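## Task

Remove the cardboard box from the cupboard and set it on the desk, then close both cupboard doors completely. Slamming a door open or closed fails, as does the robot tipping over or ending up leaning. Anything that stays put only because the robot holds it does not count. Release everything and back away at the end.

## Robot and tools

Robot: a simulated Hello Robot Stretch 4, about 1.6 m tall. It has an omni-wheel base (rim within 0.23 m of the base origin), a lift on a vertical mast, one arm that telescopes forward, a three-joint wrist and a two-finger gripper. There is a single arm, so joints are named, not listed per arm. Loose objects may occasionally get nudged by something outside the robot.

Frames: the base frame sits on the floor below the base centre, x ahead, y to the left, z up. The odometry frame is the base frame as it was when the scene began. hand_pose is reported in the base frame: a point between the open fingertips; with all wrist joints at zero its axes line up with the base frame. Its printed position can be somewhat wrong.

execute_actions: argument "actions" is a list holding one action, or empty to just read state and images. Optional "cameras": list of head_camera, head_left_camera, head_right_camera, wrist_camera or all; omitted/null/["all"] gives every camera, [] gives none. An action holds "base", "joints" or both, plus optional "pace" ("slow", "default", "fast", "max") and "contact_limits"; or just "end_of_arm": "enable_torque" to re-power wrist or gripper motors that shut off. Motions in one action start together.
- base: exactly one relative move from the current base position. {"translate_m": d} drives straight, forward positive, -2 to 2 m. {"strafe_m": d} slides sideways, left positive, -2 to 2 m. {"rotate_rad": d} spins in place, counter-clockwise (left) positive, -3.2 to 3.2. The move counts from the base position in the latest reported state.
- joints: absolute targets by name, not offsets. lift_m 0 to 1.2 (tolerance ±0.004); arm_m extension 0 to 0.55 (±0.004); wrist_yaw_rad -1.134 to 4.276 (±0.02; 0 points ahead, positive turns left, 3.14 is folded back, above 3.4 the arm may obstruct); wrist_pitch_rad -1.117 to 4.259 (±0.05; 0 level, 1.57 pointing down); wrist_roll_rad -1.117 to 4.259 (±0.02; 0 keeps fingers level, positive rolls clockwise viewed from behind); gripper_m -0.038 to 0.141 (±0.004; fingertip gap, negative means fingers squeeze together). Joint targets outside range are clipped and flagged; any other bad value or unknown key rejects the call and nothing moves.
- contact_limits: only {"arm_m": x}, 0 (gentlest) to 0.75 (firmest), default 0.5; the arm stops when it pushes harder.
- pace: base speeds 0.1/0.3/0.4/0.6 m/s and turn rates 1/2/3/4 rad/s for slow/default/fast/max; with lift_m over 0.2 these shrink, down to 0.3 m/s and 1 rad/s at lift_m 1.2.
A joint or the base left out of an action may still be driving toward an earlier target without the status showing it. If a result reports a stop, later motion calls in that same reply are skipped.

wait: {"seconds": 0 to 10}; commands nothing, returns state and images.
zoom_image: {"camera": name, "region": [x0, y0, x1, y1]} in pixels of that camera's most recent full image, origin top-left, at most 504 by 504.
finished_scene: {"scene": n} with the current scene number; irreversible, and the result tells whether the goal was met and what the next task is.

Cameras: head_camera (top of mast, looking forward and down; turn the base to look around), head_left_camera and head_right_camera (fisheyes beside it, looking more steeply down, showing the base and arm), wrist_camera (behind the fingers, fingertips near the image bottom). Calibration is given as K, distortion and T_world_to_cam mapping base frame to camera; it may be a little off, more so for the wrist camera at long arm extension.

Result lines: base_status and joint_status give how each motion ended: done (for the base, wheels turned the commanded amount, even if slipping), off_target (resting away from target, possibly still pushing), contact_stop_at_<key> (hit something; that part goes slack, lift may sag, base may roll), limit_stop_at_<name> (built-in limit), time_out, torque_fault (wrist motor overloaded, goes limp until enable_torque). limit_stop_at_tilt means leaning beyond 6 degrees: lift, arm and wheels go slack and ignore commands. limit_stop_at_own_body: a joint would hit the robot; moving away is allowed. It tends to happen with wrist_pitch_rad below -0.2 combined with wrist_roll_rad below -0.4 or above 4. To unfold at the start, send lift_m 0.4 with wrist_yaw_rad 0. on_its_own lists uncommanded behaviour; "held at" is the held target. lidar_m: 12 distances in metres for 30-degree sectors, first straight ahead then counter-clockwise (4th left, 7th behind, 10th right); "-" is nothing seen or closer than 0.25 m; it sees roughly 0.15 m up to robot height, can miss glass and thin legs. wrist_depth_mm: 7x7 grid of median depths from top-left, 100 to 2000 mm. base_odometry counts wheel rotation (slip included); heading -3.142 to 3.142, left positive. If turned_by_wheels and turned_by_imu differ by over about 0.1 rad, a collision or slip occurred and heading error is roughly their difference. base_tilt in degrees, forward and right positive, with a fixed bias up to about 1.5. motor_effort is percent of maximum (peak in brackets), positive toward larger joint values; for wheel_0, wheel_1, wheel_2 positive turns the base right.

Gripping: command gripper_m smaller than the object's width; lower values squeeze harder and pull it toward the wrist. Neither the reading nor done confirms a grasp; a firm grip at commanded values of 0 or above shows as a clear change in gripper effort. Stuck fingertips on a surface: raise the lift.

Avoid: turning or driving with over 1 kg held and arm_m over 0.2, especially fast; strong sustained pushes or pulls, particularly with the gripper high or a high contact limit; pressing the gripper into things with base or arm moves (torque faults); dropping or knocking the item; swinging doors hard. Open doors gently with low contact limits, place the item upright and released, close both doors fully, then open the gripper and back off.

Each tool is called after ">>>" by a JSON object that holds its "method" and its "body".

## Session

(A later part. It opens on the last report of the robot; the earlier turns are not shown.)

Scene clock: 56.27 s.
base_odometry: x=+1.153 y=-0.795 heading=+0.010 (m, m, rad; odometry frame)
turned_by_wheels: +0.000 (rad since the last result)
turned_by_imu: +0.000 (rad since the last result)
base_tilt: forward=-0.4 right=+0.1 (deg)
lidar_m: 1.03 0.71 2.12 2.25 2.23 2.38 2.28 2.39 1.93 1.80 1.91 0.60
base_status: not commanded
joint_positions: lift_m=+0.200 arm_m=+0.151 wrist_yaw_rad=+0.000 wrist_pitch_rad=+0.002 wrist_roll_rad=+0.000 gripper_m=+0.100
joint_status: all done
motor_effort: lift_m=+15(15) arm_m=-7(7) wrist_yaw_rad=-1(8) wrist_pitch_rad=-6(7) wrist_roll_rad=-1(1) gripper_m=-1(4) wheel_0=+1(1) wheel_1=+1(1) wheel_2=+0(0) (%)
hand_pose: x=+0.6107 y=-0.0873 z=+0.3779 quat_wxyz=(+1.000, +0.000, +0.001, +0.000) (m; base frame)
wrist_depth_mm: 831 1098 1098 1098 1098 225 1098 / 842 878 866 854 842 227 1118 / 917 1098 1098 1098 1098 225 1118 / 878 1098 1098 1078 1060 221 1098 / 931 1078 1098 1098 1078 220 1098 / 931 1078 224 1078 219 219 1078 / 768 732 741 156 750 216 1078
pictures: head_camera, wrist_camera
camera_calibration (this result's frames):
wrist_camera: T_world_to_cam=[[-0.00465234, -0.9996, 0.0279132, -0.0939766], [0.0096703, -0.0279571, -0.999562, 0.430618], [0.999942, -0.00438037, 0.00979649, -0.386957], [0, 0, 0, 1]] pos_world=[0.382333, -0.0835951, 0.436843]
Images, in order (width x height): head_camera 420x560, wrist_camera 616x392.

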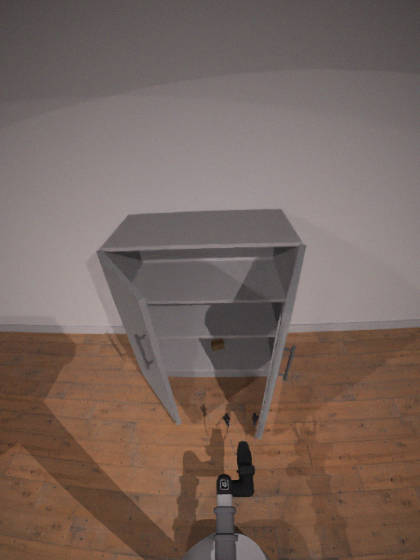

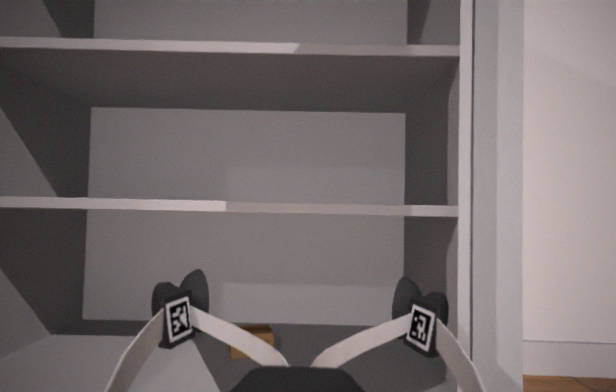

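>>> {"method": "execute_actions", "body": {"actions": [{"joints":{"arm_m":0.28,"wrist_yaw_rad":0.5,"gripper_m":0.0}}], "cameras": []}}

>>> {"method": "execute_actions", "body": {"actions": [{"base":{"strafe_m":0.3},"pace":"slow"}], "cameras": ["head_camera"]}}

Scene clock: 58.63 s.
base_odometry: x=+1.153 y=-0.795 heading=+0.010 (m, m, rad; odometry frame)
turned_by_wheels: +0.000 (rad since the last result)
turned_by_imu: +0.000 (rad since the last result)
base_tilt: forward=-0.5 right=+0.1 (deg)
lidar_m: 1.03 0.71 2.10 2.18 2.23 2.35 2.27 2.38 1.89 1.82 1.92 0.61
base_status: not commanded
joint_positions: lift_m=+0.200 arm_m=+0.279 wrist_yaw_rad=+0.500 wrist_pitch_rad=+0.002 wrist_roll_rad=+0.000 gripper_m=+0.000
joint_status: all done
motor_effort: lift_m=+15(15) arm_m=+7(8) wrist_yaw_rad=+0(7) wrist_pitch_rad=-8(7) wrist_roll_rad=-1(1) gripper_m=-7(9) wheel_0=+1(1) wheel_1=+1(1) wheel_2=+0(0) (%)
hand_pose: x=+0.7447 y=+0.0616 z=+0.3779 quat_wxyz=(+0.969, +0.000, +0.001, +0.247) (m; base frame)
wrist_depth_mm: 276 504 831 676 585 580 585 / 274 508 798 854 854 831 759 / 273 521 854 1060 960 854 768 / 276 525 820 1025 931 820 759 / 278 535 854 1025 946 842 768 / 281 544 788 204 917 831 768 / 283 433 691 187 176 809 750
pictures: none
No camera images: the call's "cameras" was empty. Leave "cameras" out to get every camera's image.

Scene clock: 62.77 s.
base_odometry: x=+1.150 y=-0.495 heading=+0.010 (m, m, rad; odometry frame)
turned_by_wheels: +0.000 (rad since the last result)
turned_by_imu: -0.001 (rad since the last result)
base_tilt: forward=-0.4 right=+0.0 (deg)
lidar_m: 0.62 1.52 2.14 1.97 1.93 2.37 2.28 2.37 2.22 2.14 2.12 0.76
base_status: done
joint_positions: lift_m=+0.200 arm_m=+0.279 wrist_yaw_rad=+0.500 wrist_pitch_rad=+0.002 wrist_roll_rad=+0.000 gripper_m=+0.000
joint_status: not commanded
motor_effort: lift_m=+15(15) arm_m=+7(7) wrist_yaw_rad=+1(10) wrist_pitch_rad=-7(7) wrist_roll_rad=+0(0) gripper_m=-4(1) wheel_0=-2(7) wheel_1=+1(5) wheel_2=+0(0) (%)
hand_pose: x=+0.7448 y=+0.0615 z=+0.3779 quat_wxyz=(+0.969, +0.000, +0.001, +0.247) (m; base frame)
wrist_depth_mm: 1808 118 189 585 585 580 580 / 1756 118 190 580 809 831 759 / 1756 118 191 580 917 842 778 / 1708 117 192 574 878 820 768 / 1756 116 193 574 904 831 778 / 1366 116 177 205 891 842 768 / 946 115 178 187 176 809 750
pictures: head_camera
Images, in order (width x height): head_camera 420x560.

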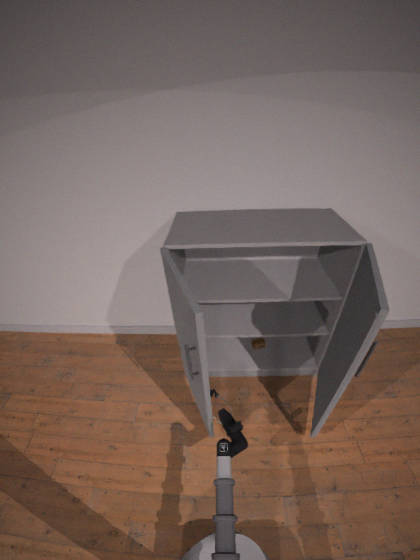

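>>> {"method": "execute_actions", "body": {"actions": [{"base":{"strafe_m":-0.18},"joints":{"wrist_yaw_rad":0,"gripper_m":0.135,"lift_m":0.05,"wrist_pitch_rad":0.3}}], "cameras": ["head_camera","wrist_camera"]}}

Scene clock: 65.17 s.
base_odometry: x=+1.152 y=-0.675 heading=+0.010 (m, m, rad; odometry frame)
turned_by_wheels: +0.000 (rad since the last result)
turned_by_imu: -0.001 (rad since the last result)
base_tilt: forward=-0.4 right=-0.1 (deg)
lidar_m: 1.01 0.65 2.15 2.15 2.12 2.39 2.25 2.37 2.04 1.96 2.04 0.65
base_status: done
joint_positions: lift_m=+0.050 arm_m=+0.279 wrist_yaw_rad=+0.000 wrist_pitch_rad=+0.302 wrist_roll_rad=+0.000 gripper_m=+0.135
joint_status: all done
motor_effort: lift_m=+15(15) arm_m=+7(7) wrist_yaw_rad=-1(6) wrist_pitch_rad=-7(5) wrist_roll_rad=-1(1) gripper_m=-4(4) wheel_0=+0(7) wheel_1=+1(8) wheel_2=+0(2) (%)
hand_pose: x=+0.7251 y=-0.0874 z=+0.1427 quat_wxyz=(+0.989, +0.000, +0.151, +0.000) (m; base frame)
wrist_depth_mm: 732 891 878 878 878 831 603 / 732 917 917 904 904 878 597 / 732 946 931 931 917 854 591 / 569 574 569 569 569 569 564 / 585 585 574 580 580 574 569 / 480 209 488 488 496 455 508 / 384 373 384 153 379 382 404
pictures: head_camera, wrist_camera
camera_calibration (this result's frames):
wrist_camera: T_world_to_cam=[[0.00365306, -0.999597, 0.0281432, -0.0929841], [-0.286111, -0.0280117, -0.957787, 0.402922], [0.95819, -0.00455323, -0.286098, -0.426591], [0, 0, 0, 1]] pos_world=[0.524376, -0.0836025, 0.266483]
Images, in order (width x height): head_camera 420x560, wrist_camera 616x392.

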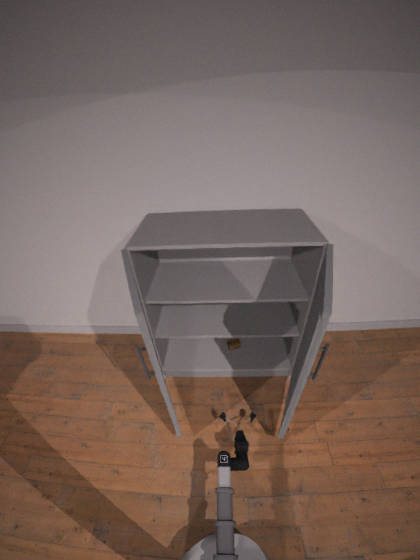

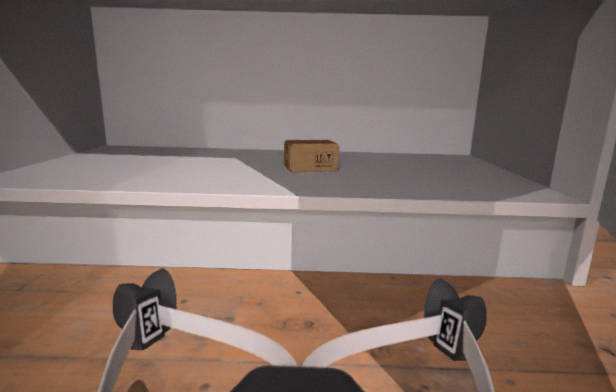

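>>> {"method": "execute_actions", "body": {"actions": [{"base":{"translate_m":0.3},"joints":{"gripper_m":0.141,"arm_m":0.3}}], "cameras": ["wrist_camera"]}}

Scene clock: 67.83 s.
base_odometry: x=+1.452 y=-0.671 heading=+0.010 (m, m, rad; odometry frame)
turned_by_wheels: +0.000 (rad since the last result)
turned_by_imu: -0.002 (rad since the last result)
base_tilt: forward=-0.4 right=+0.1 (deg)
lidar_m: 0.72 0.39 1.67 2.77 2.16 2.69 2.59 2.70 2.03 1.94 0.43 0.41
base_status: done
joint_positions: lift_m=+0.050 arm_m=+0.299 wrist_yaw_rad=+0.000 wrist_pitch_rad=+0.302 wrist_roll_rad=+0.000 gripper_m=+0.141
joint_status: all done
motor_effort: lift_m=+15(15) arm_m=+7(8) wrist_yaw_rad=+0(1) wrist_pitch_rad=-6(6) wrist_roll_rad=+0(1) gripper_m=-2(1) wheel_0=+1(4) wheel_1=+0(4) wheel_2=+1(14) (%)
hand_pose: x=+0.7451 y=-0.0874 z=+0.1427 quat_wxyz=(+0.989, +0.000, +0.151, +0.000) (m; base frame)
wrist_depth_mm: 585 580 580 574 574 574 569 / 603 603 597 597 597 597 580 / 627 627 615 621 621 621 585 / 512 521 530 389 554 564 535 / 342 343 349 355 362 368 370 / 257 211 262 264 265 245 273 / 259 232 233 156 232 231 231
pictures: wrist_camera
camera_calibration (this result's frames):
wrist_camera: T_world_to_cam=[[0.00350539, -0.999598, 0.0281431, -0.0929872], [-0.286139, -0.0279692, -0.95778, 0.408633], [0.958182, -0.00469544, -0.286122, -0.445729], [0, 0, 0, 1]] pos_world=[0.544342, -0.0836136, 0.266465]
Images, in order (width x height): wrist_camera 616x392.

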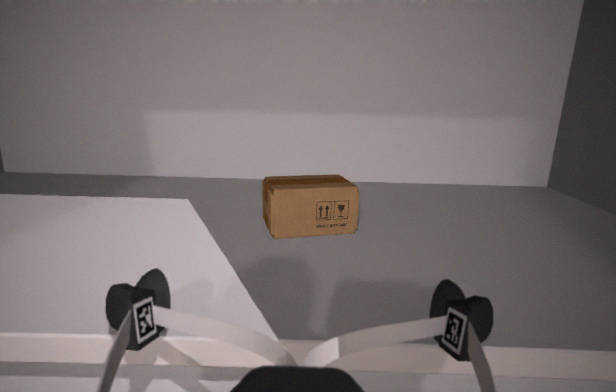

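>>> {"method": "execute_actions", "body": {"actions": [{"base":{"strafe_m":-0.01},"joints":{"arm_m":0.45}}], "cameras": ["wrist_camera"]}}

Scene clock: 69.57 s.
base_odometry: x=+1.452 y=-0.681 heading=+0.011 (m, m, rad; odometry frame)
turned_by_wheels: +0.000 (rad since the last result)
turned_by_imu: +0.000 (rad since the last result)
base_tilt: forward=-0.5 right=+0.1 (deg)
lidar_m: 0.73 0.39 1.70 2.78 2.21 2.69 2.59 2.72 2.02 1.96 0.43 0.40
base_status: done
joint_positions: lift_m=+0.050 arm_m=+0.449 wrist_yaw_rad=+0.000 wrist_pitch_rad=+0.302 wrist_roll_rad=+0.000 gripper_m=+0.141
joint_status: all done
motor_effort: lift_m=+15(15) arm_m=+7(8) wrist_yaw_rad=+0(0) wrist_pitch_rad=-7(7) wrist_roll_rad=+1(1) gripper_m=+3(1) wheel_0=+3(9) wheel_1=+0(6) wheel_2=+0(2) (%)
hand_pose: x=+0.8951 y=-0.0874 z=+0.1427 quat_wxyz=(+0.989, +0.000, +0.151, +0.000) (m; base frame)
wrist_depth_mm: 442 439 439 433 433 430 433 / 455 455 452 452 449 449 445 / 473 473 469 466 469 466 462 / 484 484 480 484 480 480 477 / 342 345 307 241 359 364 373 / 256 211 235 242 254 245 272 / 206 200 208 155 204 205 216
pictures: wrist_camera
camera_calibration (this result's frames):
wrist_camera: T_world_to_cam=[[0.00360097, -0.999597, 0.028143, -0.0935722], [-0.286188, -0.0279962, -0.957765, 0.451579], [0.958167, -0.0046053, -0.286173, -0.589429], [0, 0, 0, 1]] pos_world=[0.694345, -0.0836065, 0.266461]
Images, in order (width x height): wrist_camera 616x392.

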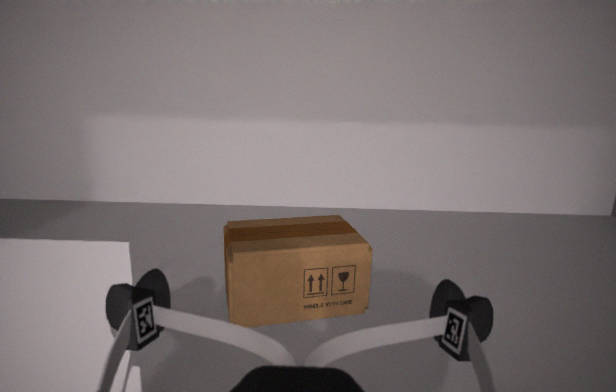

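>>> {"method": "execute_actions", "body": {"actions": [{"joints":{"arm_m":0.52}}], "cameras": ["wrist_camera"]}}

>>> {"method": "execute_actions", "body": {"actions": [{"joints":{"gripper_m":0.05}}], "cameras": ["wrist_camera"]}}

Scene clock: 70.83 s.
base_odometry: x=+1.452 y=-0.681 heading=+0.011 (m, m, rad; odometry frame)
turned_by_wheels: +0.000 (rad since the last result)
turned_by_imu: +0.000 (rad since the last result)
base_tilt: forward=-0.4 right=+0.1 (deg)
lidar_m: 0.73 0.39 1.70 2.79 2.22 2.67 2.58 2.71 2.03 1.95 0.42 0.38
base_status: not commanded
joint_positions: lift_m=+0.050 arm_m=+0.519 wrist_yaw_rad=+0.000 wrist_pitch_rad=+0.302 wrist_roll_rad=+0.000 gripper_m=+0.141
joint_status: all done
motor_effort: lift_m=+15(15) arm_m=+7(8) wrist_yaw_rad=+0(1) wrist_pitch_rad=-7(7) wrist_roll_rad=+0(1) gripper_m=-3(1) wheel_0=+3(2) wheel_1=+0(0) wheel_2=+0(0) (%)
hand_pose: x=+0.9651 y=-0.0874 z=+0.1427 quat_wxyz=(+0.989, +0.000, +0.151, +0.000) (m; base frame)
wrist_depth_mm: 375 370 370 370 368 368 368 / 389 387 384 384 382 382 379 / 402 402 399 399 394 394 394 / 421 415 415 415 410 410 407 / 342 345 347 229 357 364 370 / 256 209 181 181 190 245 272 / 206 199 189 154 196 205 216
pictures: wrist_camera
camera_calibration (this result's frames):
wrist_camera: T_world_to_cam=[[0.00367325, -0.999597, 0.0281429, -0.093874], [-0.286208, -0.0280167, -0.957758, 0.471615], [0.958161, -0.00453662, -0.286195, -0.65646], [0, 0, 0, 1]] pos_world=[0.764319, -0.0836012, 0.266459]
Images, in order (width x height): wrist_camera 616x392.

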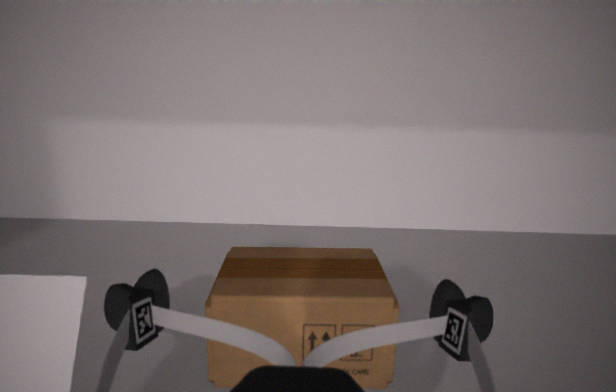

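Scene clock: 72.77 s.
base_odometry: x=+1.452 y=-0.681 heading=+0.011 (m, m, rad; odometry frame)
turned_by_wheels: +0.000 (rad since the last result)
turned_by_imu: +0.000 (rad since the last result)
base_tilt: forward=-0.5 right=+0.0 (deg)
lidar_m: 0.71 0.40 1.70 2.80 2.21 2.71 2.57 2.70 2.03 1.95 0.44 0.41
base_status: not commanded
joint_positions: lift_m=+0.050 arm_m=+0.519 wrist_yaw_rad=+0.000 wrist_pitch_rad=+0.303 wrist_roll_rad=+0.000 gripper_m=+0.050
joint_status: all done
motor_effort: lift_m=+15(15) arm_m=+7(7) wrist_yaw_rad=+0(0) wrist_pitch_rad=-9(9) wrist_roll_rad=-1(0) gripper_m=-13(19) wheel_0=+2(3) wheel_1=+0(0) wheel_2=+0(0) (%)
hand_pose: x=+0.9650 y=-0.0874 z=+0.1424 quat_wxyz=(+0.989, +0.000, +0.151, +0.000) (m; base frame)
wrist_depth_mm: 375 375 373 373 368 368 366 / 389 387 387 382 384 382 379 / 402 402 399 399 397 397 394 / 418 415 415 415 413 413 410 / 338 343 345 220 355 362 368 / 255 256 174 176 182 267 271 / 204 191 177 178 185 196 215
pictures: wrist_camera
camera_calibration (this result's frames):
wrist_camera: T_world_to_cam=[[0.00355226, -0.999598, 0.0281402, -0.0937899], [-0.287002, -0.0279756, -0.957521, 0.472112], [0.957923, -0.00467494, -0.286986, -0.656125], [0, 0, 0, 1]] pos_world=[0.764348, -0.083612, 0.266397]
Images, in order (width x height): wrist_camera 616x392.

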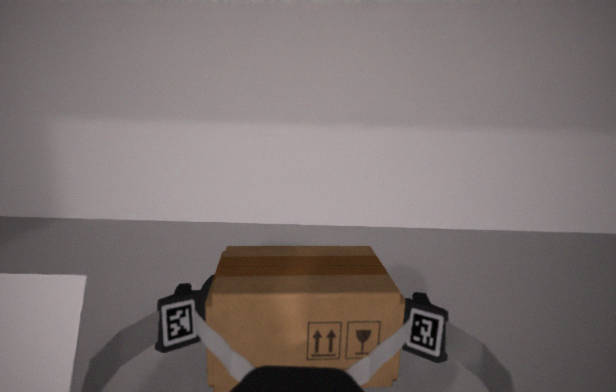

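>>> {"method": "execute_actions", "body": {"actions": [{"joints":{"gripper_m":0.035}}], "cameras": []}}

>>> {"method": "execute_actions", "body": {"actions": [{"joints":{"lift_m":0.1}}], "cameras": ["wrist_camera"]}}

>>> {"method": "execute_actions", "body": {"actions": [{"joints":{"arm_m":0.1},"base":{"translate_m":-0.3}}], "cameras": ["wrist_camera","head_camera","head_left_camera"]}}

Scene clock: 73.73 s.
base_odometry: x=+1.452 y=-0.681 heading=+0.011 (m, m, rad; odometry frame)
turned_by_wheels: +0.000 (rad since the last result)
turned_by_imu: +0.000 (rad since the last result)
base_tilt: forward=-0.4 right=+0.0 (deg)
lidar_m: 0.71 0.40 1.70 2.78 2.20 2.66 2.58 2.68 2.04 1.94 0.41 0.38
base_status: not commanded
joint_positions: lift_m=+0.050 arm_m=+0.519 wrist_yaw_rad=+0.000 wrist_pitch_rad=+0.303 wrist_roll_rad=+0.000 gripper_m=+0.036
joint_status: all done
motor_effort: lift_m=+15(15) arm_m=+7(7) wrist_yaw_rad=+0(0) wrist_pitch_rad=-9(8) wrist_roll_rad=+0(1) gripper_m=-21(21) wheel_0=+3(3) wheel_1=+0(0) wheel_2=+0(0) (%)
hand_pose: x=+0.9650 y=-0.0874 z=+0.1424 quat_wxyz=(+0.989, +0.000, +0.151, +0.000) (m; base frame)
wrist_depth_mm: 373 373 373 370 370 368 368 / 389 387 384 382 384 382 379 / 402 402 399 399 397 397 394 / 418 415 415 413 413 410 410 / 338 342 345 216 357 362 368 / 256 255 169 170 174 268 271 / 204 190 173 174 179 177 214
pictures: none
No camera images: the call's "cameras" was empty. Leave "cameras" out to get every camera's image.

Scene clock: 74.83 s.
base_odometry: x=+1.452 y=-0.681 heading=+0.011 (m, m, rad; odometry frame)
turned_by_wheels: +0.000 (rad since the last result)
turned_by_imu: +0.000 (rad since the last result)
base_tilt: forward=-0.5 right=+0.1 (deg)
lidar_m: 0.72 0.40 1.70 2.80 2.20 2.68 2.59 2.71 2.05 1.96 0.41 0.41
base_status: not commanded
joint_positions: lift_m=+0.100 arm_m=+0.519 wrist_yaw_rad=+0.000 wrist_pitch_rad=+0.303 wrist_roll_rad=+0.000 gripper_m=+0.036
joint_status: all done
motor_effort: lift_m=+24(27) arm_m=+7(7) wrist_yaw_rad=+0(0) wrist_pitch_rad=-10(10) wrist_roll_rad=-1(0) gripper_m=-25(21) wheel_0=+2(3) wheel_1=+0(0) wheel_2=+0(0) (%)
hand_pose: x=+0.9650 y=-0.0874 z=+0.1917 quat_wxyz=(+0.989, +0.000, +0.151, +0.000) (m; base frame)
wrist_depth_mm: 373 370 373 370 370 370 368 / 389 387 384 384 384 382 382 / 402 399 399 397 397 397 394 / 418 418 415 415 413 410 407 / 430 430 424 216 427 430 427 / 345 347 169 170 174 359 364 / 276 257 174 174 179 177 289
pictures: wrist_camera
camera_calibration (this result's frames):
wrist_camera: T_world_to_cam=[[0.00355875, -0.999598, 0.0281394, -0.0951812], [-0.287211, -0.0279757, -0.957459, 0.519433], [0.957861, -0.0046746, -0.287195, -0.641881], [0, 0, 0, 1]] pos_world=[0.764359, -0.0836119, 0.315669]
Images, in order (width x height): wrist_camera 616x392.

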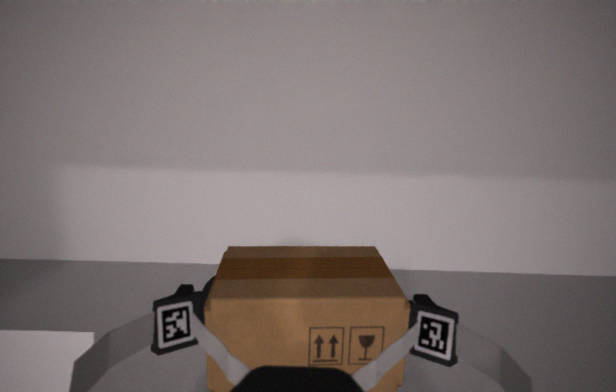

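Scene clock: 77.30 s.
base_odometry: x=+1.152 y=-0.685 heading=+0.010 (m, m, rad; odometry frame)
turned_by_wheels: +0.000 (rad since the last result)
turned_by_imu: +0.001 (rad since the last result)
base_tilt: forward=-0.4 right=-0.1 (deg)
lidar_m: 1.02 0.67 2.11 2.13 2.11 2.38 2.27 2.36 2.03 1.95 2.06 0.64
base_status: done
joint_positions: lift_m=+0.100 arm_m=+0.101 wrist_yaw_rad=+0.000 wrist_pitch_rad=+0.304 wrist_roll_rad=+0.000 gripper_m=+0.036
joint_status: all done
motor_effort: lift_m=+24(24) arm_m=-7(8) wrist_yaw_rad=+1(2) wrist_pitch_rad=-10(10) wrist_roll_rad=-1(2) gripper_m=-24(25) wheel_0=-3(7) wheel_1=+0(6) wheel_2=+0(8) (%)
hand_pose: x=+0.5474 y=-0.0875 z=+0.1916 quat_wxyz=(+0.989, +0.000, +0.151, +0.000) (m; base frame)
wrist_depth_mm: 707 820 788 917 904 741 496 / 750 1078 1098 1078 1078 854 477 / 759 1042 1138 1118 1118 842 442 / 750 768 759 759 750 759 407 / 759 759 768 216 759 750 375 / 569 569 169 170 174 597 353 / 459 424 174 174 179 177 442
pictures: head_camera, head_left_camera, wrist_camera
camera_calibration (this result's frames):
wrist_camera: T_world_to_cam=[[0.00331975, -0.999599, 0.0281383, -0.0936303], [-0.287489, -0.0279045, -0.957377, 0.399581], [0.957778, -0.00491118, -0.287466, -0.241867], [0, 0, 0, 1]] pos_world=[0.346841, -0.0836304, 0.315656]
Images, in order (width x height): head_camera 420x560, head_left_camera 420x672, wrist_camera 616x392.

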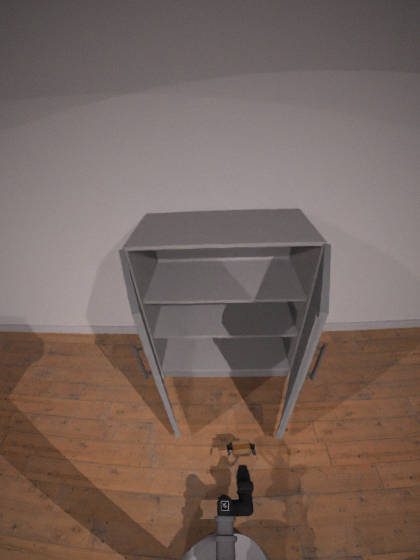

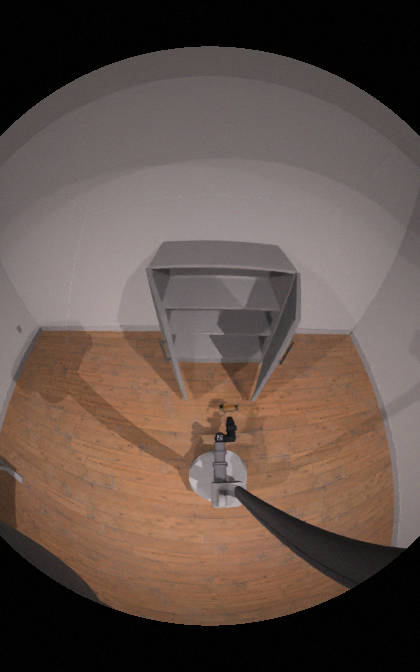

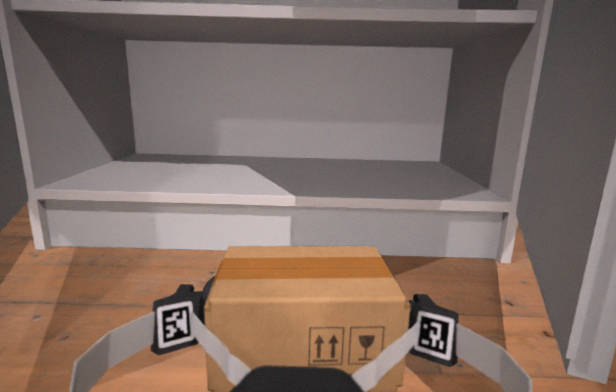

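>>> {"method": "execute_actions", "body": {"actions": [{"joints":{"arm_m":0.0,"lift_m":0.3},"base":{"translate_m":-0.2}}], "cameras": []}}

>>> {"method": "execute_actions", "body": {"actions": [{"joints":{"lift_m":0.7},"base":{"rotate_rad":2.0}}], "cameras": ["head_camera","head_left_camera"]}}

Scene clock: 79.50 s.
base_odometry: x=+0.952 y=-0.687 heading=+0.010 (m, m, rad; odometry frame)
turned_by_wheels: +0.000 (rad since the last result)
turned_by_imu: +0.000 (rad since the last result)
base_tilt: forward=-0.4 right=+0.1 (deg)
lidar_m: 1.21 0.86 2.42 2.06 2.10 2.16 2.08 2.15 2.03 1.94 2.03 0.84
base_status: done
joint_positions: lift_m=+0.300 arm_m=+0.002 wrist_yaw_rad=+0.000 wrist_pitch_rad=+0.304 wrist_roll_rad=+0.000 gripper_m=+0.036
joint_status: all done
motor_effort: lift_m=+24(26) arm_m=-7(9) wrist_yaw_rad=+0(1) wrist_pitch_rad=-11(10) wrist_roll_rad=-2(1) gripper_m=-25(23) wheel_0=-2(7) wheel_1=-2(5) wheel_2=+0(12) (%)
hand_pose: x=+0.4484 y=-0.0874 z=+0.3916 quat_wxyz=(+0.989, +0.000, +0.151, +0.000) (m; base frame)
wrist_depth_mm: 1336 1025 1308 1281 1255 1098 1336 / 1430 1138 1366 1366 1366 1366 1397 / 1430 1042 1464 1430 1397 1430 1397 / 1499 1138 1464 1464 1366 1499 1499 / 1255 1098 1098 216 1078 1255 1366 / 946 654 169 170 174 976 991 / 750 699 174 174 179 177 788
pictures: none
No camera images: the call's "cameras" was empty. Leave "cameras" out to get every camera's image.

Scene clock: 82.10 s.
base_odometry: x=+0.952 y=-0.687 heading=+2.010 (m, m, rad; odometry frame)
turned_by_wheels: +2.000 (rad since the last result)
turned_by_imu: +2.007 (rad since the last result)
base_tilt: forward=-0.5 right=+0.1 (deg)
lidar_m: 2.05 2.23 2.04 2.10 2.11 1.93 1.99 0.85 0.83 0.85 2.20 2.05
base_status: done
joint_positions: lift_m=+0.700 arm_m=+0.002 wrist_yaw_rad=+0.000 wrist_pitch_rad=+0.303 wrist_roll_rad=+0.000 gripper_m=+0.036
joint_status: all done
motor_effort: lift_m=+24(28) arm_m=-7(7) wrist_yaw_rad=+0(2) wrist_pitch_rad=-10(10) wrist_roll_rad=+0(1) gripper_m=-23(21) wheel_0=+0(4) wheel_1=+1(7) wheel_2=+1(9) (%)
hand_pose: x=+0.4484 y=-0.0874 z=+0.7917 quat_wxyz=(+0.989, +0.000, +0.151, +0.000) (m; base frame)
wrist_depth_mm: 1983 - - - - - - / 1921 - - - - - - / - - - - - - - / - - - - - - - / 1983 - - 216 - - - / 1661 1708 169 170 174 1756 1756 / 1336 1255 174 174 179 177 1430
pictures: head_camera, head_left_camera
Images, in order (width x height): head_camera 420x560, head_left_camera 420x672.

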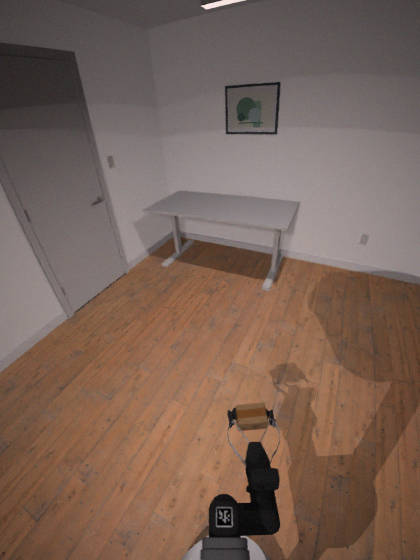

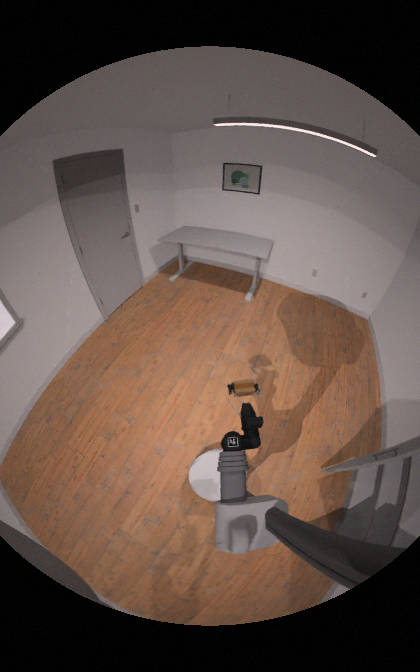

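>>> {"method": "execute_actions", "body": {"actions": [{"joints":{"lift_m":0.95},"base":{"translate_m":1.2}}], "cameras": ["head_camera","wrist_camera"]}}

Scene clock: 87.70 s.
base_odometry: x=+0.441 y=+0.399 heading=+2.010 (m, m, rad; odometry frame)
turned_by_wheels: +0.000 (rad since the last result)
turned_by_imu: -0.006 (rad since the last result)
base_tilt: forward=-0.5 right=+0.0 (deg)
lidar_m: 0.94 1.20 1.53 1.61 2.05 3.03 3.11 1.56 1.84 2.23 1.84 0.90
base_status: done
joint_positions: lift_m=+0.950 arm_m=+0.002 wrist_yaw_rad=+0.000 wrist_pitch_rad=+0.303 wrist_roll_rad=+0.000 gripper_m=+0.036
joint_status: all done
motor_effort: lift_m=+23(25) arm_m=-7(7) wrist_yaw_rad=+0(1) wrist_pitch_rad=-10(11) wrist_roll_rad=-1(1) gripper_m=-20(22) wheel_0=+2(5) wheel_1=+1(6) wheel_2=+0(11) (%)
hand_pose: x=+0.4484 y=-0.0874 z=+1.0417 quat_wxyz=(+0.989, +0.000, +0.151, +0.000) (m; base frame)
wrist_depth_mm: 1464 1808 1708 1537 1397 1255 1182 / 1499 1863 1756 1618 1430 1336 1205 / 1537 1863 1863 1618 1464 1366 1255 / 1537 1756 1708 1618 1537 1397 1281 / 1464 1160 1098 216 1138 1160 1281 / 1618 1808 169 170 174 842 946 / 1576 1576 174 174 179 177 699
pictures: head_camera, wrist_camera
camera_calibration (this result's frames):
wrist_camera: T_world_to_cam=[[0.00357161, -0.999598, 0.0281333, -0.117258], [-0.287326, -0.027973, -0.957424, 1.18494], [0.957826, -0.00466387, -0.28731, 0.0971699], [0, 0, 0, 1]] pos_world=[0.24781, -0.0836114, 1.16571]
Images, in order (width x height): head_camera 420x560, wrist_camera 616x392.

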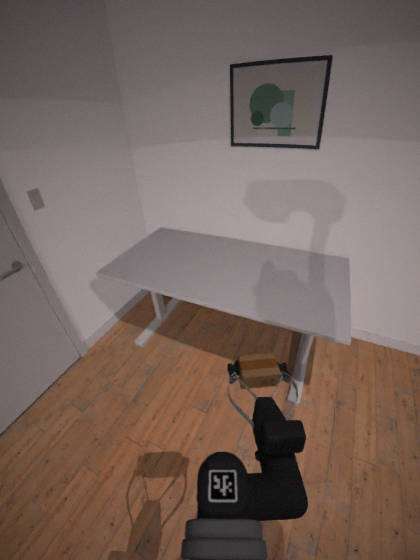

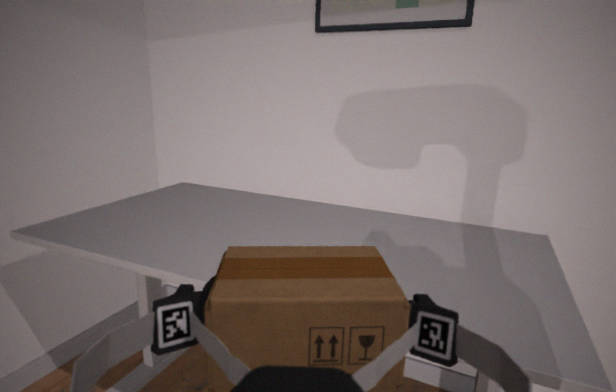

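>>> {"method": "execute_actions", "body": {"actions": [{"joints":{"lift_m":0.72,"arm_m":0.3},"base":{"translate_m":0.2}}], "cameras": ["head_camera","wrist_camera"]}}

Scene clock: 89.97 s.
base_odometry: x=+0.356 y=+0.580 heading=+2.010 (m, m, rad; odometry frame)
turned_by_wheels: +0.000 (rad since the last result)
turned_by_imu: -0.001 (rad since the last result)
base_tilt: forward=-0.4 right=-0.1 (deg)
lidar_m: 0.75 0.96 1.44 1.49 1.95 3.22 3.29 1.71 2.25 2.30 1.65 0.72
base_status: done
joint_positions: lift_m=+0.720 arm_m=+0.299 wrist_yaw_rad=+0.000 wrist_pitch_rad=+0.303 wrist_roll_rad=+0.000 gripper_m=+0.036
joint_status: all done
motor_effort: lift_m=+15(22) arm_m=+7(7) wrist_yaw_rad=-1(1) wrist_pitch_rad=-9(9) wrist_roll_rad=+0(0) gripper_m=-24(23) wheel_0=+1(6) wheel_1=+0(6) wheel_2=-1(15) (%)
hand_pose: x=+0.7450 y=-0.0874 z=+0.8123 quat_wxyz=(+0.989, +0.000, +0.151, +0.000) (m; base frame)
wrist_depth_mm: 1281 1336 1160 1042 960 878 820 / 1308 1366 1229 1118 1008 904 831 / 1281 1397 1229 1138 1025 931 854 / 759 778 788 809 831 842 854 / 512 521 525 216 539 549 559 / 407 389 169 170 174 404 410 / 1281 343 174 174 179 177 324
pictures: head_camera, wrist_camera
camera_calibration (this result's frames):
wrist_camera: T_world_to_cam=[[0.00375444, -0.999597, 0.0281332, -0.111951], [-0.287331, -0.0280254, -0.957421, 1.05057], [0.957824, -0.00448893, -0.28732, -0.252809], [0, 0, 0, 1]] pos_world=[0.544428, -0.0835978, 0.936353]
Images, in order (width x height): head_camera 420x560, wrist_camera 616x392.

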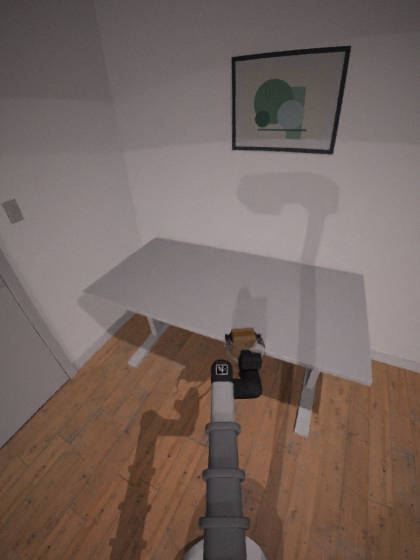

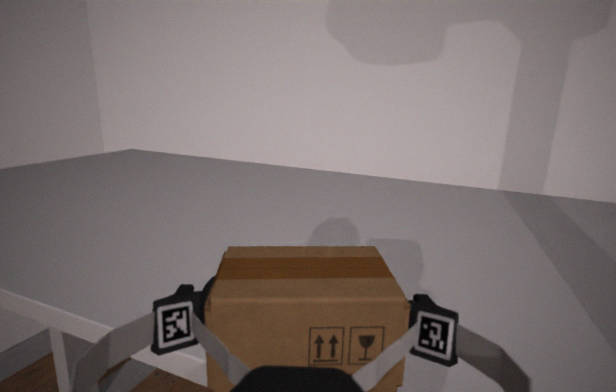

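>>> {"method": "execute_actions", "body": {"actions": [{"joints":{"arm_m":0.55}}], "cameras": []}}

>>> {"method": "execute_actions", "body": {"actions": [{"joints":{"lift_m":0.655},"pace":"slow"}], "cameras": ["wrist_camera"]}}

Scene clock: 93.77 s.
base_odometry: x=+0.356 y=+0.580 heading=+2.010 (m, m, rad; odometry frame)
turned_by_wheels: +0.000 (rad since the last result)
turned_by_imu: -0.001 (rad since the last result)
base_tilt: forward=-0.5 right=+0.1 (deg)
lidar_m: 0.76 0.99 1.46 1.48 1.91 3.22 3.29 1.70 2.26 2.31 1.64 0.73
base_status: not commanded
joint_positions: lift_m=+0.720 arm_m=+0.549 wrist_yaw_rad=+0.000 wrist_pitch_rad=+0.303 wrist_roll_rad=+0.000 gripper_m=+0.036
joint_status: all done
motor_effort: lift_m=+15(15) arm_m=+7(7) wrist_yaw_rad=-1(1) wrist_pitch_rad=-10(11) wrist_roll_rad=+0(2) gripper_m=-24(21) wheel_0=+2(1) wheel_1=+0(0) wheel_2=+0(1) (%)
hand_pose: x=+0.9950 y=-0.0874 z=+0.8123 quat_wxyz=(+0.989, +0.000, +0.151, +0.000) (m; base frame)
wrist_depth_mm: 1118 1008 917 820 750 691 634 / 1160 1078 946 854 768 699 654 / 1182 1118 976 878 798 723 676 / 768 778 798 809 788 741 691 / 517 517 521 216 535 549 554 / 387 384 169 170 174 404 410 / 309 287 174 174 179 177 325
pictures: none
No camera images: the call's "cameras" was empty. Leave "cameras" out to get every camera's image.

Scene clock: 95.20 s.
base_odometry: x=+0.356 y=+0.580 heading=+2.010 (m, m, rad; odometry frame)
turned_by_wheels: +0.000 (rad since the last result)
turned_by_imu: +0.000 (rad since the last result)
base_tilt: forward=-0.4 right=+0.0 (deg)
lidar_m: 0.75 0.97 1.45 1.50 1.93 3.19 3.32 1.70 2.25 2.31 1.64 0.73
base_status: not commanded
joint_positions: lift_m=+0.655 arm_m=+0.549 wrist_yaw_rad=+0.000 wrist_pitch_rad=+0.303 wrist_roll_rad=+0.000 gripper_m=+0.036
joint_status: all done
motor_effort: lift_m=+15(15) arm_m=+7(7) wrist_yaw_rad=+0(1) wrist_pitch_rad=-9(10) wrist_roll_rad=-1(1) gripper_m=-24(25) wheel_0=+2(1) wheel_1=+0(0) wheel_2=-1(1) (%)
hand_pose: x=+0.9950 y=-0.0874 z=+0.7474 quat_wxyz=(+0.989, +0.000, +0.151, +0.000) (m; base frame)
wrist_depth_mm: 1118 1025 917 820 741 683 634 / 1160 1060 960 854 768 707 654 / 1118 1060 960 866 788 723 668 / 535 544 549 564 580 585 597 / 355 359 362 216 373 379 384 / 267 268 169 170 174 281 283 / 214 200 174 174 179 177 224
pictures: wrist_camera
camera_calibration (this result's frames):
wrist_camera: T_world_to_cam=[[0.00368145, -0.999597, 0.0281334, -0.111009], [-0.28727, -0.0280049, -0.95744, 1.06016], [0.957843, -0.00455713, -0.287258, -0.510965], [0, 0, 0, 1]] pos_world=[0.794384, -0.0836031, 0.871381]
Images, in order (width x height): wrist_camera 616x392.

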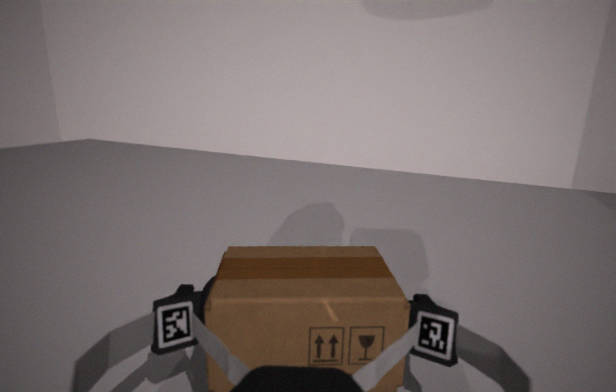

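>>> {"method": "execute_actions", "body": {"actions": [{"joints":{"lift_m":0.646},"pace":"slow"}], "cameras": []}}

>>> {"method": "execute_actions", "body": {"actions": [{"joints":{"gripper_m":0.141}}], "cameras": ["wrist_camera"]}}

>>> {"method": "execute_actions", "body": {"actions": [{"joints":{"arm_m":0.3}}], "cameras": ["wrist_camera"]}}

Scene clock: 96.03 s.
base_odometry: x=+0.356 y=+0.580 heading=+2.010 (m, m, rad; odometry frame)
turned_by_wheels: +0.000 (rad since the last result)
turned_by_imu: +0.000 (rad since the last result)
base_tilt: forward=-0.5 right=+0.1 (deg)
lidar_m: 0.74 0.97 1.43 1.47 1.94 3.22 3.31 1.70 2.26 2.33 1.63 0.72
base_status: not commanded
joint_positions: lift_m=+0.646 arm_m=+0.549 wrist_yaw_rad=+0.000 wrist_pitch_rad=+0.303 wrist_roll_rad=+0.000 gripper_m=+0.036
joint_status: all done
motor_effort: lift_m=+15(14) arm_m=+7(7) wrist_yaw_rad=-1(0) wrist_pitch_rad=-10(10) wrist_roll_rad=+1(0) gripper_m=-23(22) wheel_0=+1(1) wheel_1=+0(0) wheel_2=-1(1) (%)
hand_pose: x=+0.9950 y=-0.0874 z=+0.7384 quat_wxyz=(+0.989, +0.000, +0.151, +0.000) (m; base frame)
wrist_depth_mm: 1118 1025 917 820 750 691 640 / 1160 1078 946 854 759 707 654 / 991 1008 946 866 798 723 668 / 496 504 517 530 539 549 564 / 334 338 338 216 351 355 359 / 251 252 169 170 173 264 266 / 202 188 174 174 179 177 211
pictures: none
No camera images: the call's "cameras" was empty. Leave "cameras" out to get every camera's image.

Scene clock: 98.10 s.
base_odometry: x=+0.356 y=+0.580 heading=+2.010 (m, m, rad; odometry frame)
turned_by_wheels: +0.000 (rad since the last result)
turned_by_imu: +0.000 (rad since the last result)
base_tilt: forward=-0.4 right=+0.1 (deg)
lidar_m: 0.76 0.97 1.44 1.48 1.94 3.22 3.28 1.69 2.27 2.31 1.65 0.72
base_status: not commanded
joint_positions: lift_m=+0.646 arm_m=+0.549 wrist_yaw_rad=+0.000 wrist_pitch_rad=+0.302 wrist_roll_rad=+0.000 gripper_m=+0.141
joint_status: all done
motor_effort: lift_m=+15(15) arm_m=+7(7) wrist_yaw_rad=-1(1) wrist_pitch_rad=-6(12) wrist_roll_rad=-1(1) gripper_m=-1(20) wheel_0=+2(1) wheel_1=+0(0) wheel_2=-1(1) (%)
hand_pose: x=+0.9951 y=-0.0874 z=+0.7388 quat_wxyz=(+0.989, +0.000, +0.150, +0.000) (m; base frame)
wrist_depth_mm: 1118 1025 931 820 750 683 634 / 1160 1060 946 854 768 699 661 / 1118 1025 960 866 788 732 668 / 504 512 525 535 544 554 574 / 338 340 322 224 353 357 364 / 253 211 185 189 193 241 268 / 203 196 193 155 200 202 213
pictures: wrist_camera
camera_calibration (this result's frames):
wrist_camera: T_world_to_cam=[[0.00364772, -0.999597, 0.0281386, -0.110735], [-0.285844, -0.028007, -0.957867, 1.05085], [0.958269, -0.00454922, -0.285831, -0.51504], [0, 0, 0, 1]] pos_world=[0.794331, -0.0836025, 0.862479]
Images, in order (width x height): wrist_camera 616x392.

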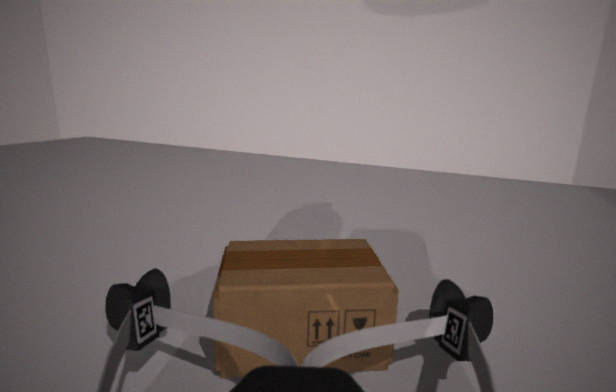

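Scene clock: 99.97 s.
base_odometry: x=+0.356 y=+0.580 heading=+2.010 (m, m, rad; odometry frame)
turned_by_wheels: +0.000 (rad since the last result)
turned_by_imu: +0.000 (rad since the last result)
base_tilt: forward=-0.4 right=+0.0 (deg)
lidar_m: 0.76 0.97 1.46 1.47 1.94 3.22 3.29 1.71 2.24 2.30 1.65 0.74
base_status: not commanded
joint_positions: lift_m=+0.646 arm_m=+0.301 wrist_yaw_rad=+0.000 wrist_pitch_rad=+0.302 wrist_roll_rad=+0.000 gripper_m=+0.141
joint_status: all done
motor_effort: lift_m=+15(15) arm_m=-7(7) wrist_yaw_rad=+1(1) wrist_pitch_rad=-7(7) wrist_roll_rad=-2(1) gripper_m=+5(1) wheel_0=+1(1) wheel_1=+0(0) wheel_2=-1(1) (%)
hand_pose: x=+0.7475 y=-0.0874 z=+0.7386 quat_wxyz=(+0.989, +0.000, +0.151, +0.000) (m; base frame)
wrist_depth_mm: 1281 1336 1182 1060 960 878 809 / 1308 1366 1229 1098 991 917 831 / 1008 1042 1078 1098 1008 917 854 / 504 512 525 433 554 559 569 / 387 342 345 351 355 359 368 / 1281 211 286 272 262 242 268 / 1160 1229 1255 155 241 218 213
pictures: wrist_camera
camera_calibration (this result's frames):
wrist_camera: T_world_to_cam=[[0.00339304, -0.999598, 0.0281365, -0.109711], [-0.286417, -0.0279293, -0.957698, 0.980237], [0.958099, -0.00480926, -0.286397, -0.277317], [0, 0, 0, 1]] pos_world=[0.546826, -0.0836228, 0.862435]
Images, in order (width x height): wrist_camera 616x392.

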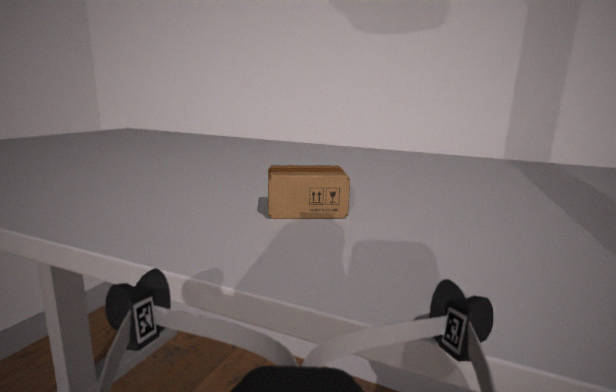

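>>> {"method": "execute_actions", "body": {"actions": [{"joints":{"arm_m":0.0,"gripper_m":-0.005,"wrist_pitch_rad":0}}], "cameras": []}}

>>> {"method": "execute_actions", "body": {"actions": [{"base":{"rotate_rad":-2.0},"joints":{"lift_m":0.28,"wrist_yaw_rad":-0.5}}], "cameras": []}}

>>> {"method": "execute_actions", "body": {"actions": [{"base":{"translate_m":0.8},"pace":"fast"}], "cameras": []}}

>>> {"method": "execute_actions", "body": {"actions": [{"base":{"strafe_m":-0.45}}]}}

Scene clock: 102.73 s.
base_odometry: x=+0.356 y=+0.580 heading=+2.010 (m, m, rad; odometry frame)
turned_by_wheels: +0.000 (rad since the last result)
turned_by_imu: +0.000 (rad since the last result)
base_tilt: forward=-0.4 right=+0.0 (deg)
lidar_m: 0.75 0.99 1.44 1.46 1.95 3.21 3.28 1.71 2.27 2.34 1.62 0.70
base_status: not commanded
joint_positions: lift_m=+0.646 arm_m=+0.002 wrist_yaw_rad=+0.000 wrist_pitch_rad=+0.003 wrist_roll_rad=+0.000 gripper_m=-0.005
joint_status: all done
motor_effort: lift_m=+15(15) arm_m=-7(8) wrist_yaw_rad=+0(1) wrist_pitch_rad=-8(12) wrist_roll_rad=+0(1) gripper_m=-6(7) wheel_0=+1(1) wheel_1=+0(0) wheel_2=-1(0) (%)
hand_pose: x=+0.4616 y=-0.0875 z=+0.8238 quat_wxyz=(+1.000, +0.000, +0.001, +0.000) (m; base frame)
wrist_depth_mm: 1464 1756 1661 1499 1336 1205 1118 / 1464 1756 1661 1464 1336 1182 1118 / 1430 1756 1618 1464 1308 1205 1098 / 1430 1756 1618 1464 1308 1205 1118 / 1397 1397 1464 1430 1281 1205 1098 / 1397 798 634 205 654 676 699 / 1464 1255 1537 183 177 462 430
pictures: none
No camera images: the call's "cameras" was empty. Leave "cameras" out to get every camera's image.

Scene clock: 105.23 s.
base_odometry: x=+0.356 y=+0.580 heading=+0.011 (m, m, rad; odometry frame)
turned_by_wheels: -2.000 (rad since the last result)
turned_by_imu: -2.008 (rad since the last result)
base_tilt: forward=-0.6 right=+0.2 (deg)
lidar_m: 2.27 2.21 0.78 0.73 0.77 1.05 1.47 1.54 2.13 3.21 2.04 1.72
base_status: done
joint_positions: lift_m=+0.280 arm_m=+0.002 wrist_yaw_rad=-0.500 wrist_pitch_rad=+0.003 wrist_roll_rad=+0.000 gripper_m=-0.005
joint_status: all done
motor_effort: lift_m=+15(15) arm_m=-7(7) wrist_yaw_rad=-1(6) wrist_pitch_rad=-7(8) wrist_roll_rad=-1(0) gripper_m=-7(9) wheel_0=+0(6) wheel_1=+0(7) wheel_2=+1(10) (%)
hand_pose: x=+0.3844 y=-0.2150 z=+0.4578 quat_wxyz=(+0.969, +0.000, +0.001, -0.247) (m; base frame)
wrist_depth_mm: 1808 1983 - - - - - / 1808 1921 - 1863 - - - / 1808 1983 - 1708 - - - / 1756 1921 - 1661 - - - / 1756 1921 - 1661 - - - / 1756 1863 1983 205 - 1983 - / 1308 1205 1138 183 177 1366 1397
pictures: none
No camera images: the call's "cameras" was empty. Leave "cameras" out to get every camera's image.

Scene clock: 108.53 s.
base_odometry: x=+1.156 y=+0.589 heading=+0.011 (m, m, rad; odometry frame)
turned_by_wheels: +0.000 (rad since the last result)
turned_by_imu: -0.004 (rad since the last result)
base_tilt: forward=-0.5 right=+0.1 (deg)
lidar_m: 1.46 1.54 1.61 1.54 0.94 1.09 2.27 2.38 3.23 3.21 1.14 1.23
base_status: done
joint_positions: lift_m=+0.280 arm_m=+0.002 wrist_yaw_rad=-0.500 wrist_pitch_rad=+0.003 wrist_roll_rad=+0.000 gripper_m=-0.005
joint_status: not commanded
motor_effort: lift_m=+15(15) arm_m=-7(7) wrist_yaw_rad=-1(0) wrist_pitch_rad=-8(7) wrist_roll_rad=-1(1) gripper_m=-6(7) wheel_0=+1(7) wheel_1=+1(7) wheel_2=+2(14) (%)
hand_pose: x=+0.3844 y=-0.2150 z=+0.4578 quat_wxyz=(+0.969, +0.000, +0.001, -0.247) (m; base frame)
wrist_depth_mm: 1098 1229 1366 1537 1098 946 866 / 1118 1205 1336 1464 1098 946 866 / 1098 1182 1336 1464 1060 931 854 / 1098 1160 1336 1430 1060 931 866 / 1098 1205 1308 1430 1042 917 842 / 1098 1205 1255 205 1025 917 831 / 1078 1118 1160 183 177 904 831
pictures: none
No camera images: the call's "cameras" was empty. Leave "cameras" out to get every camera's image.

Scene clock: 111.37 s.
base_odometry: x=+1.161 y=+0.139 heading=+0.011 (m, m, rad; odometry frame)
turned_by_wheels: +0.000 (rad since the last result)
turned_by_imu: -0.001 (rad since the last result)
base_tilt: forward=-0.5 right=+0.1 (deg)
lidar_m: 1.43 1.54 2.09 1.97 1.32 1.69 2.27 2.38 2.88 2.74 1.25 0.78
base_status: done
joint_positions: lift_m=+0.280 arm_m=+0.002 wrist_yaw_rad=-0.500 wrist_pitch_rad=+0.003 wrist_roll_rad=+0.000 gripper_m=-0.005
joint_status: not commanded
motor_effort: lift_m=+16(16) arm_m=-7(7) wrist_yaw_rad=+0(0) wrist_pitch_rad=-8(7) wrist_roll_rad=-1(1) gripper_m=-8(6) wheel_0=+2(8) wheel_1=+2(8) wheel_2=+0(3) (%)
hand_pose: x=+0.3844 y=-0.2150 z=+0.4578 quat_wxyz=(+0.969, +0.000, +0.001, -0.247) (m; base frame)
wrist_depth_mm: 1098 1205 991 741 621 1983 1008 / 1098 1182 991 732 615 1336 1008 / 1098 1205 960 732 621 1336 976 / 1078 1205 946 723 621 1336 991 / 1078 1205 931 715 615 1308 991 / 1098 1205 842 205 597 1336 976 / 1078 1160 798 184 176 1281 976
pictures: head_camera, head_left_camera, head_right_camera, wrist_camera
camera_calibration (this result's frames):
wrist_camera: T_world_to_cam=[[-0.483576, -0.874857, 0.027911, -0.0140003], [-0.00519177, -0.0290198, -0.999565, 0.514562], [0.875287, -0.483511, 0.00949123, -0.216959], [0, 0, 0, 1]] pos_world=[0.185803, -0.102218, 0.516789]
Images, in order (width x height): head_camera 420x560, head_left_camera 420x672, head_right_camera 420x672, wrist_camera 616x392.

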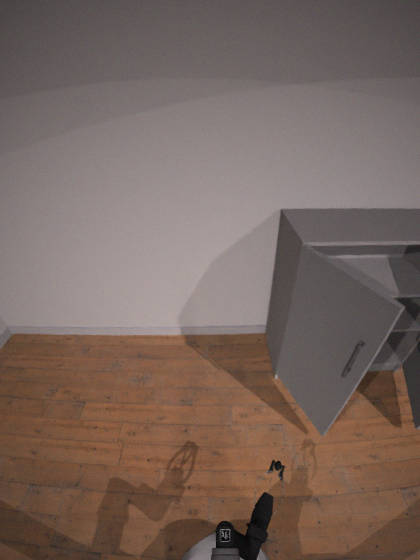

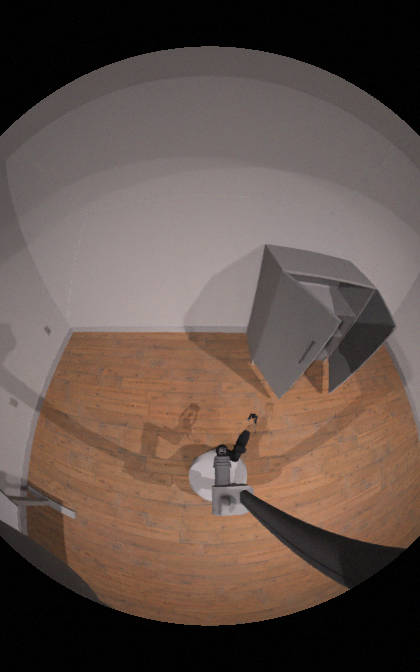

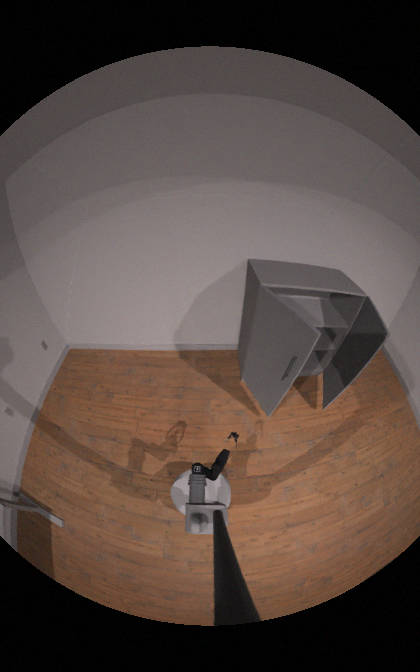

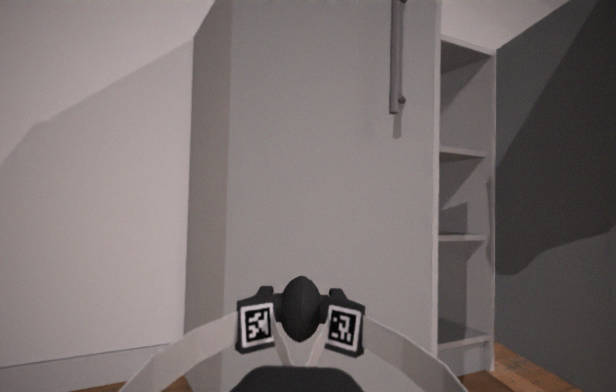

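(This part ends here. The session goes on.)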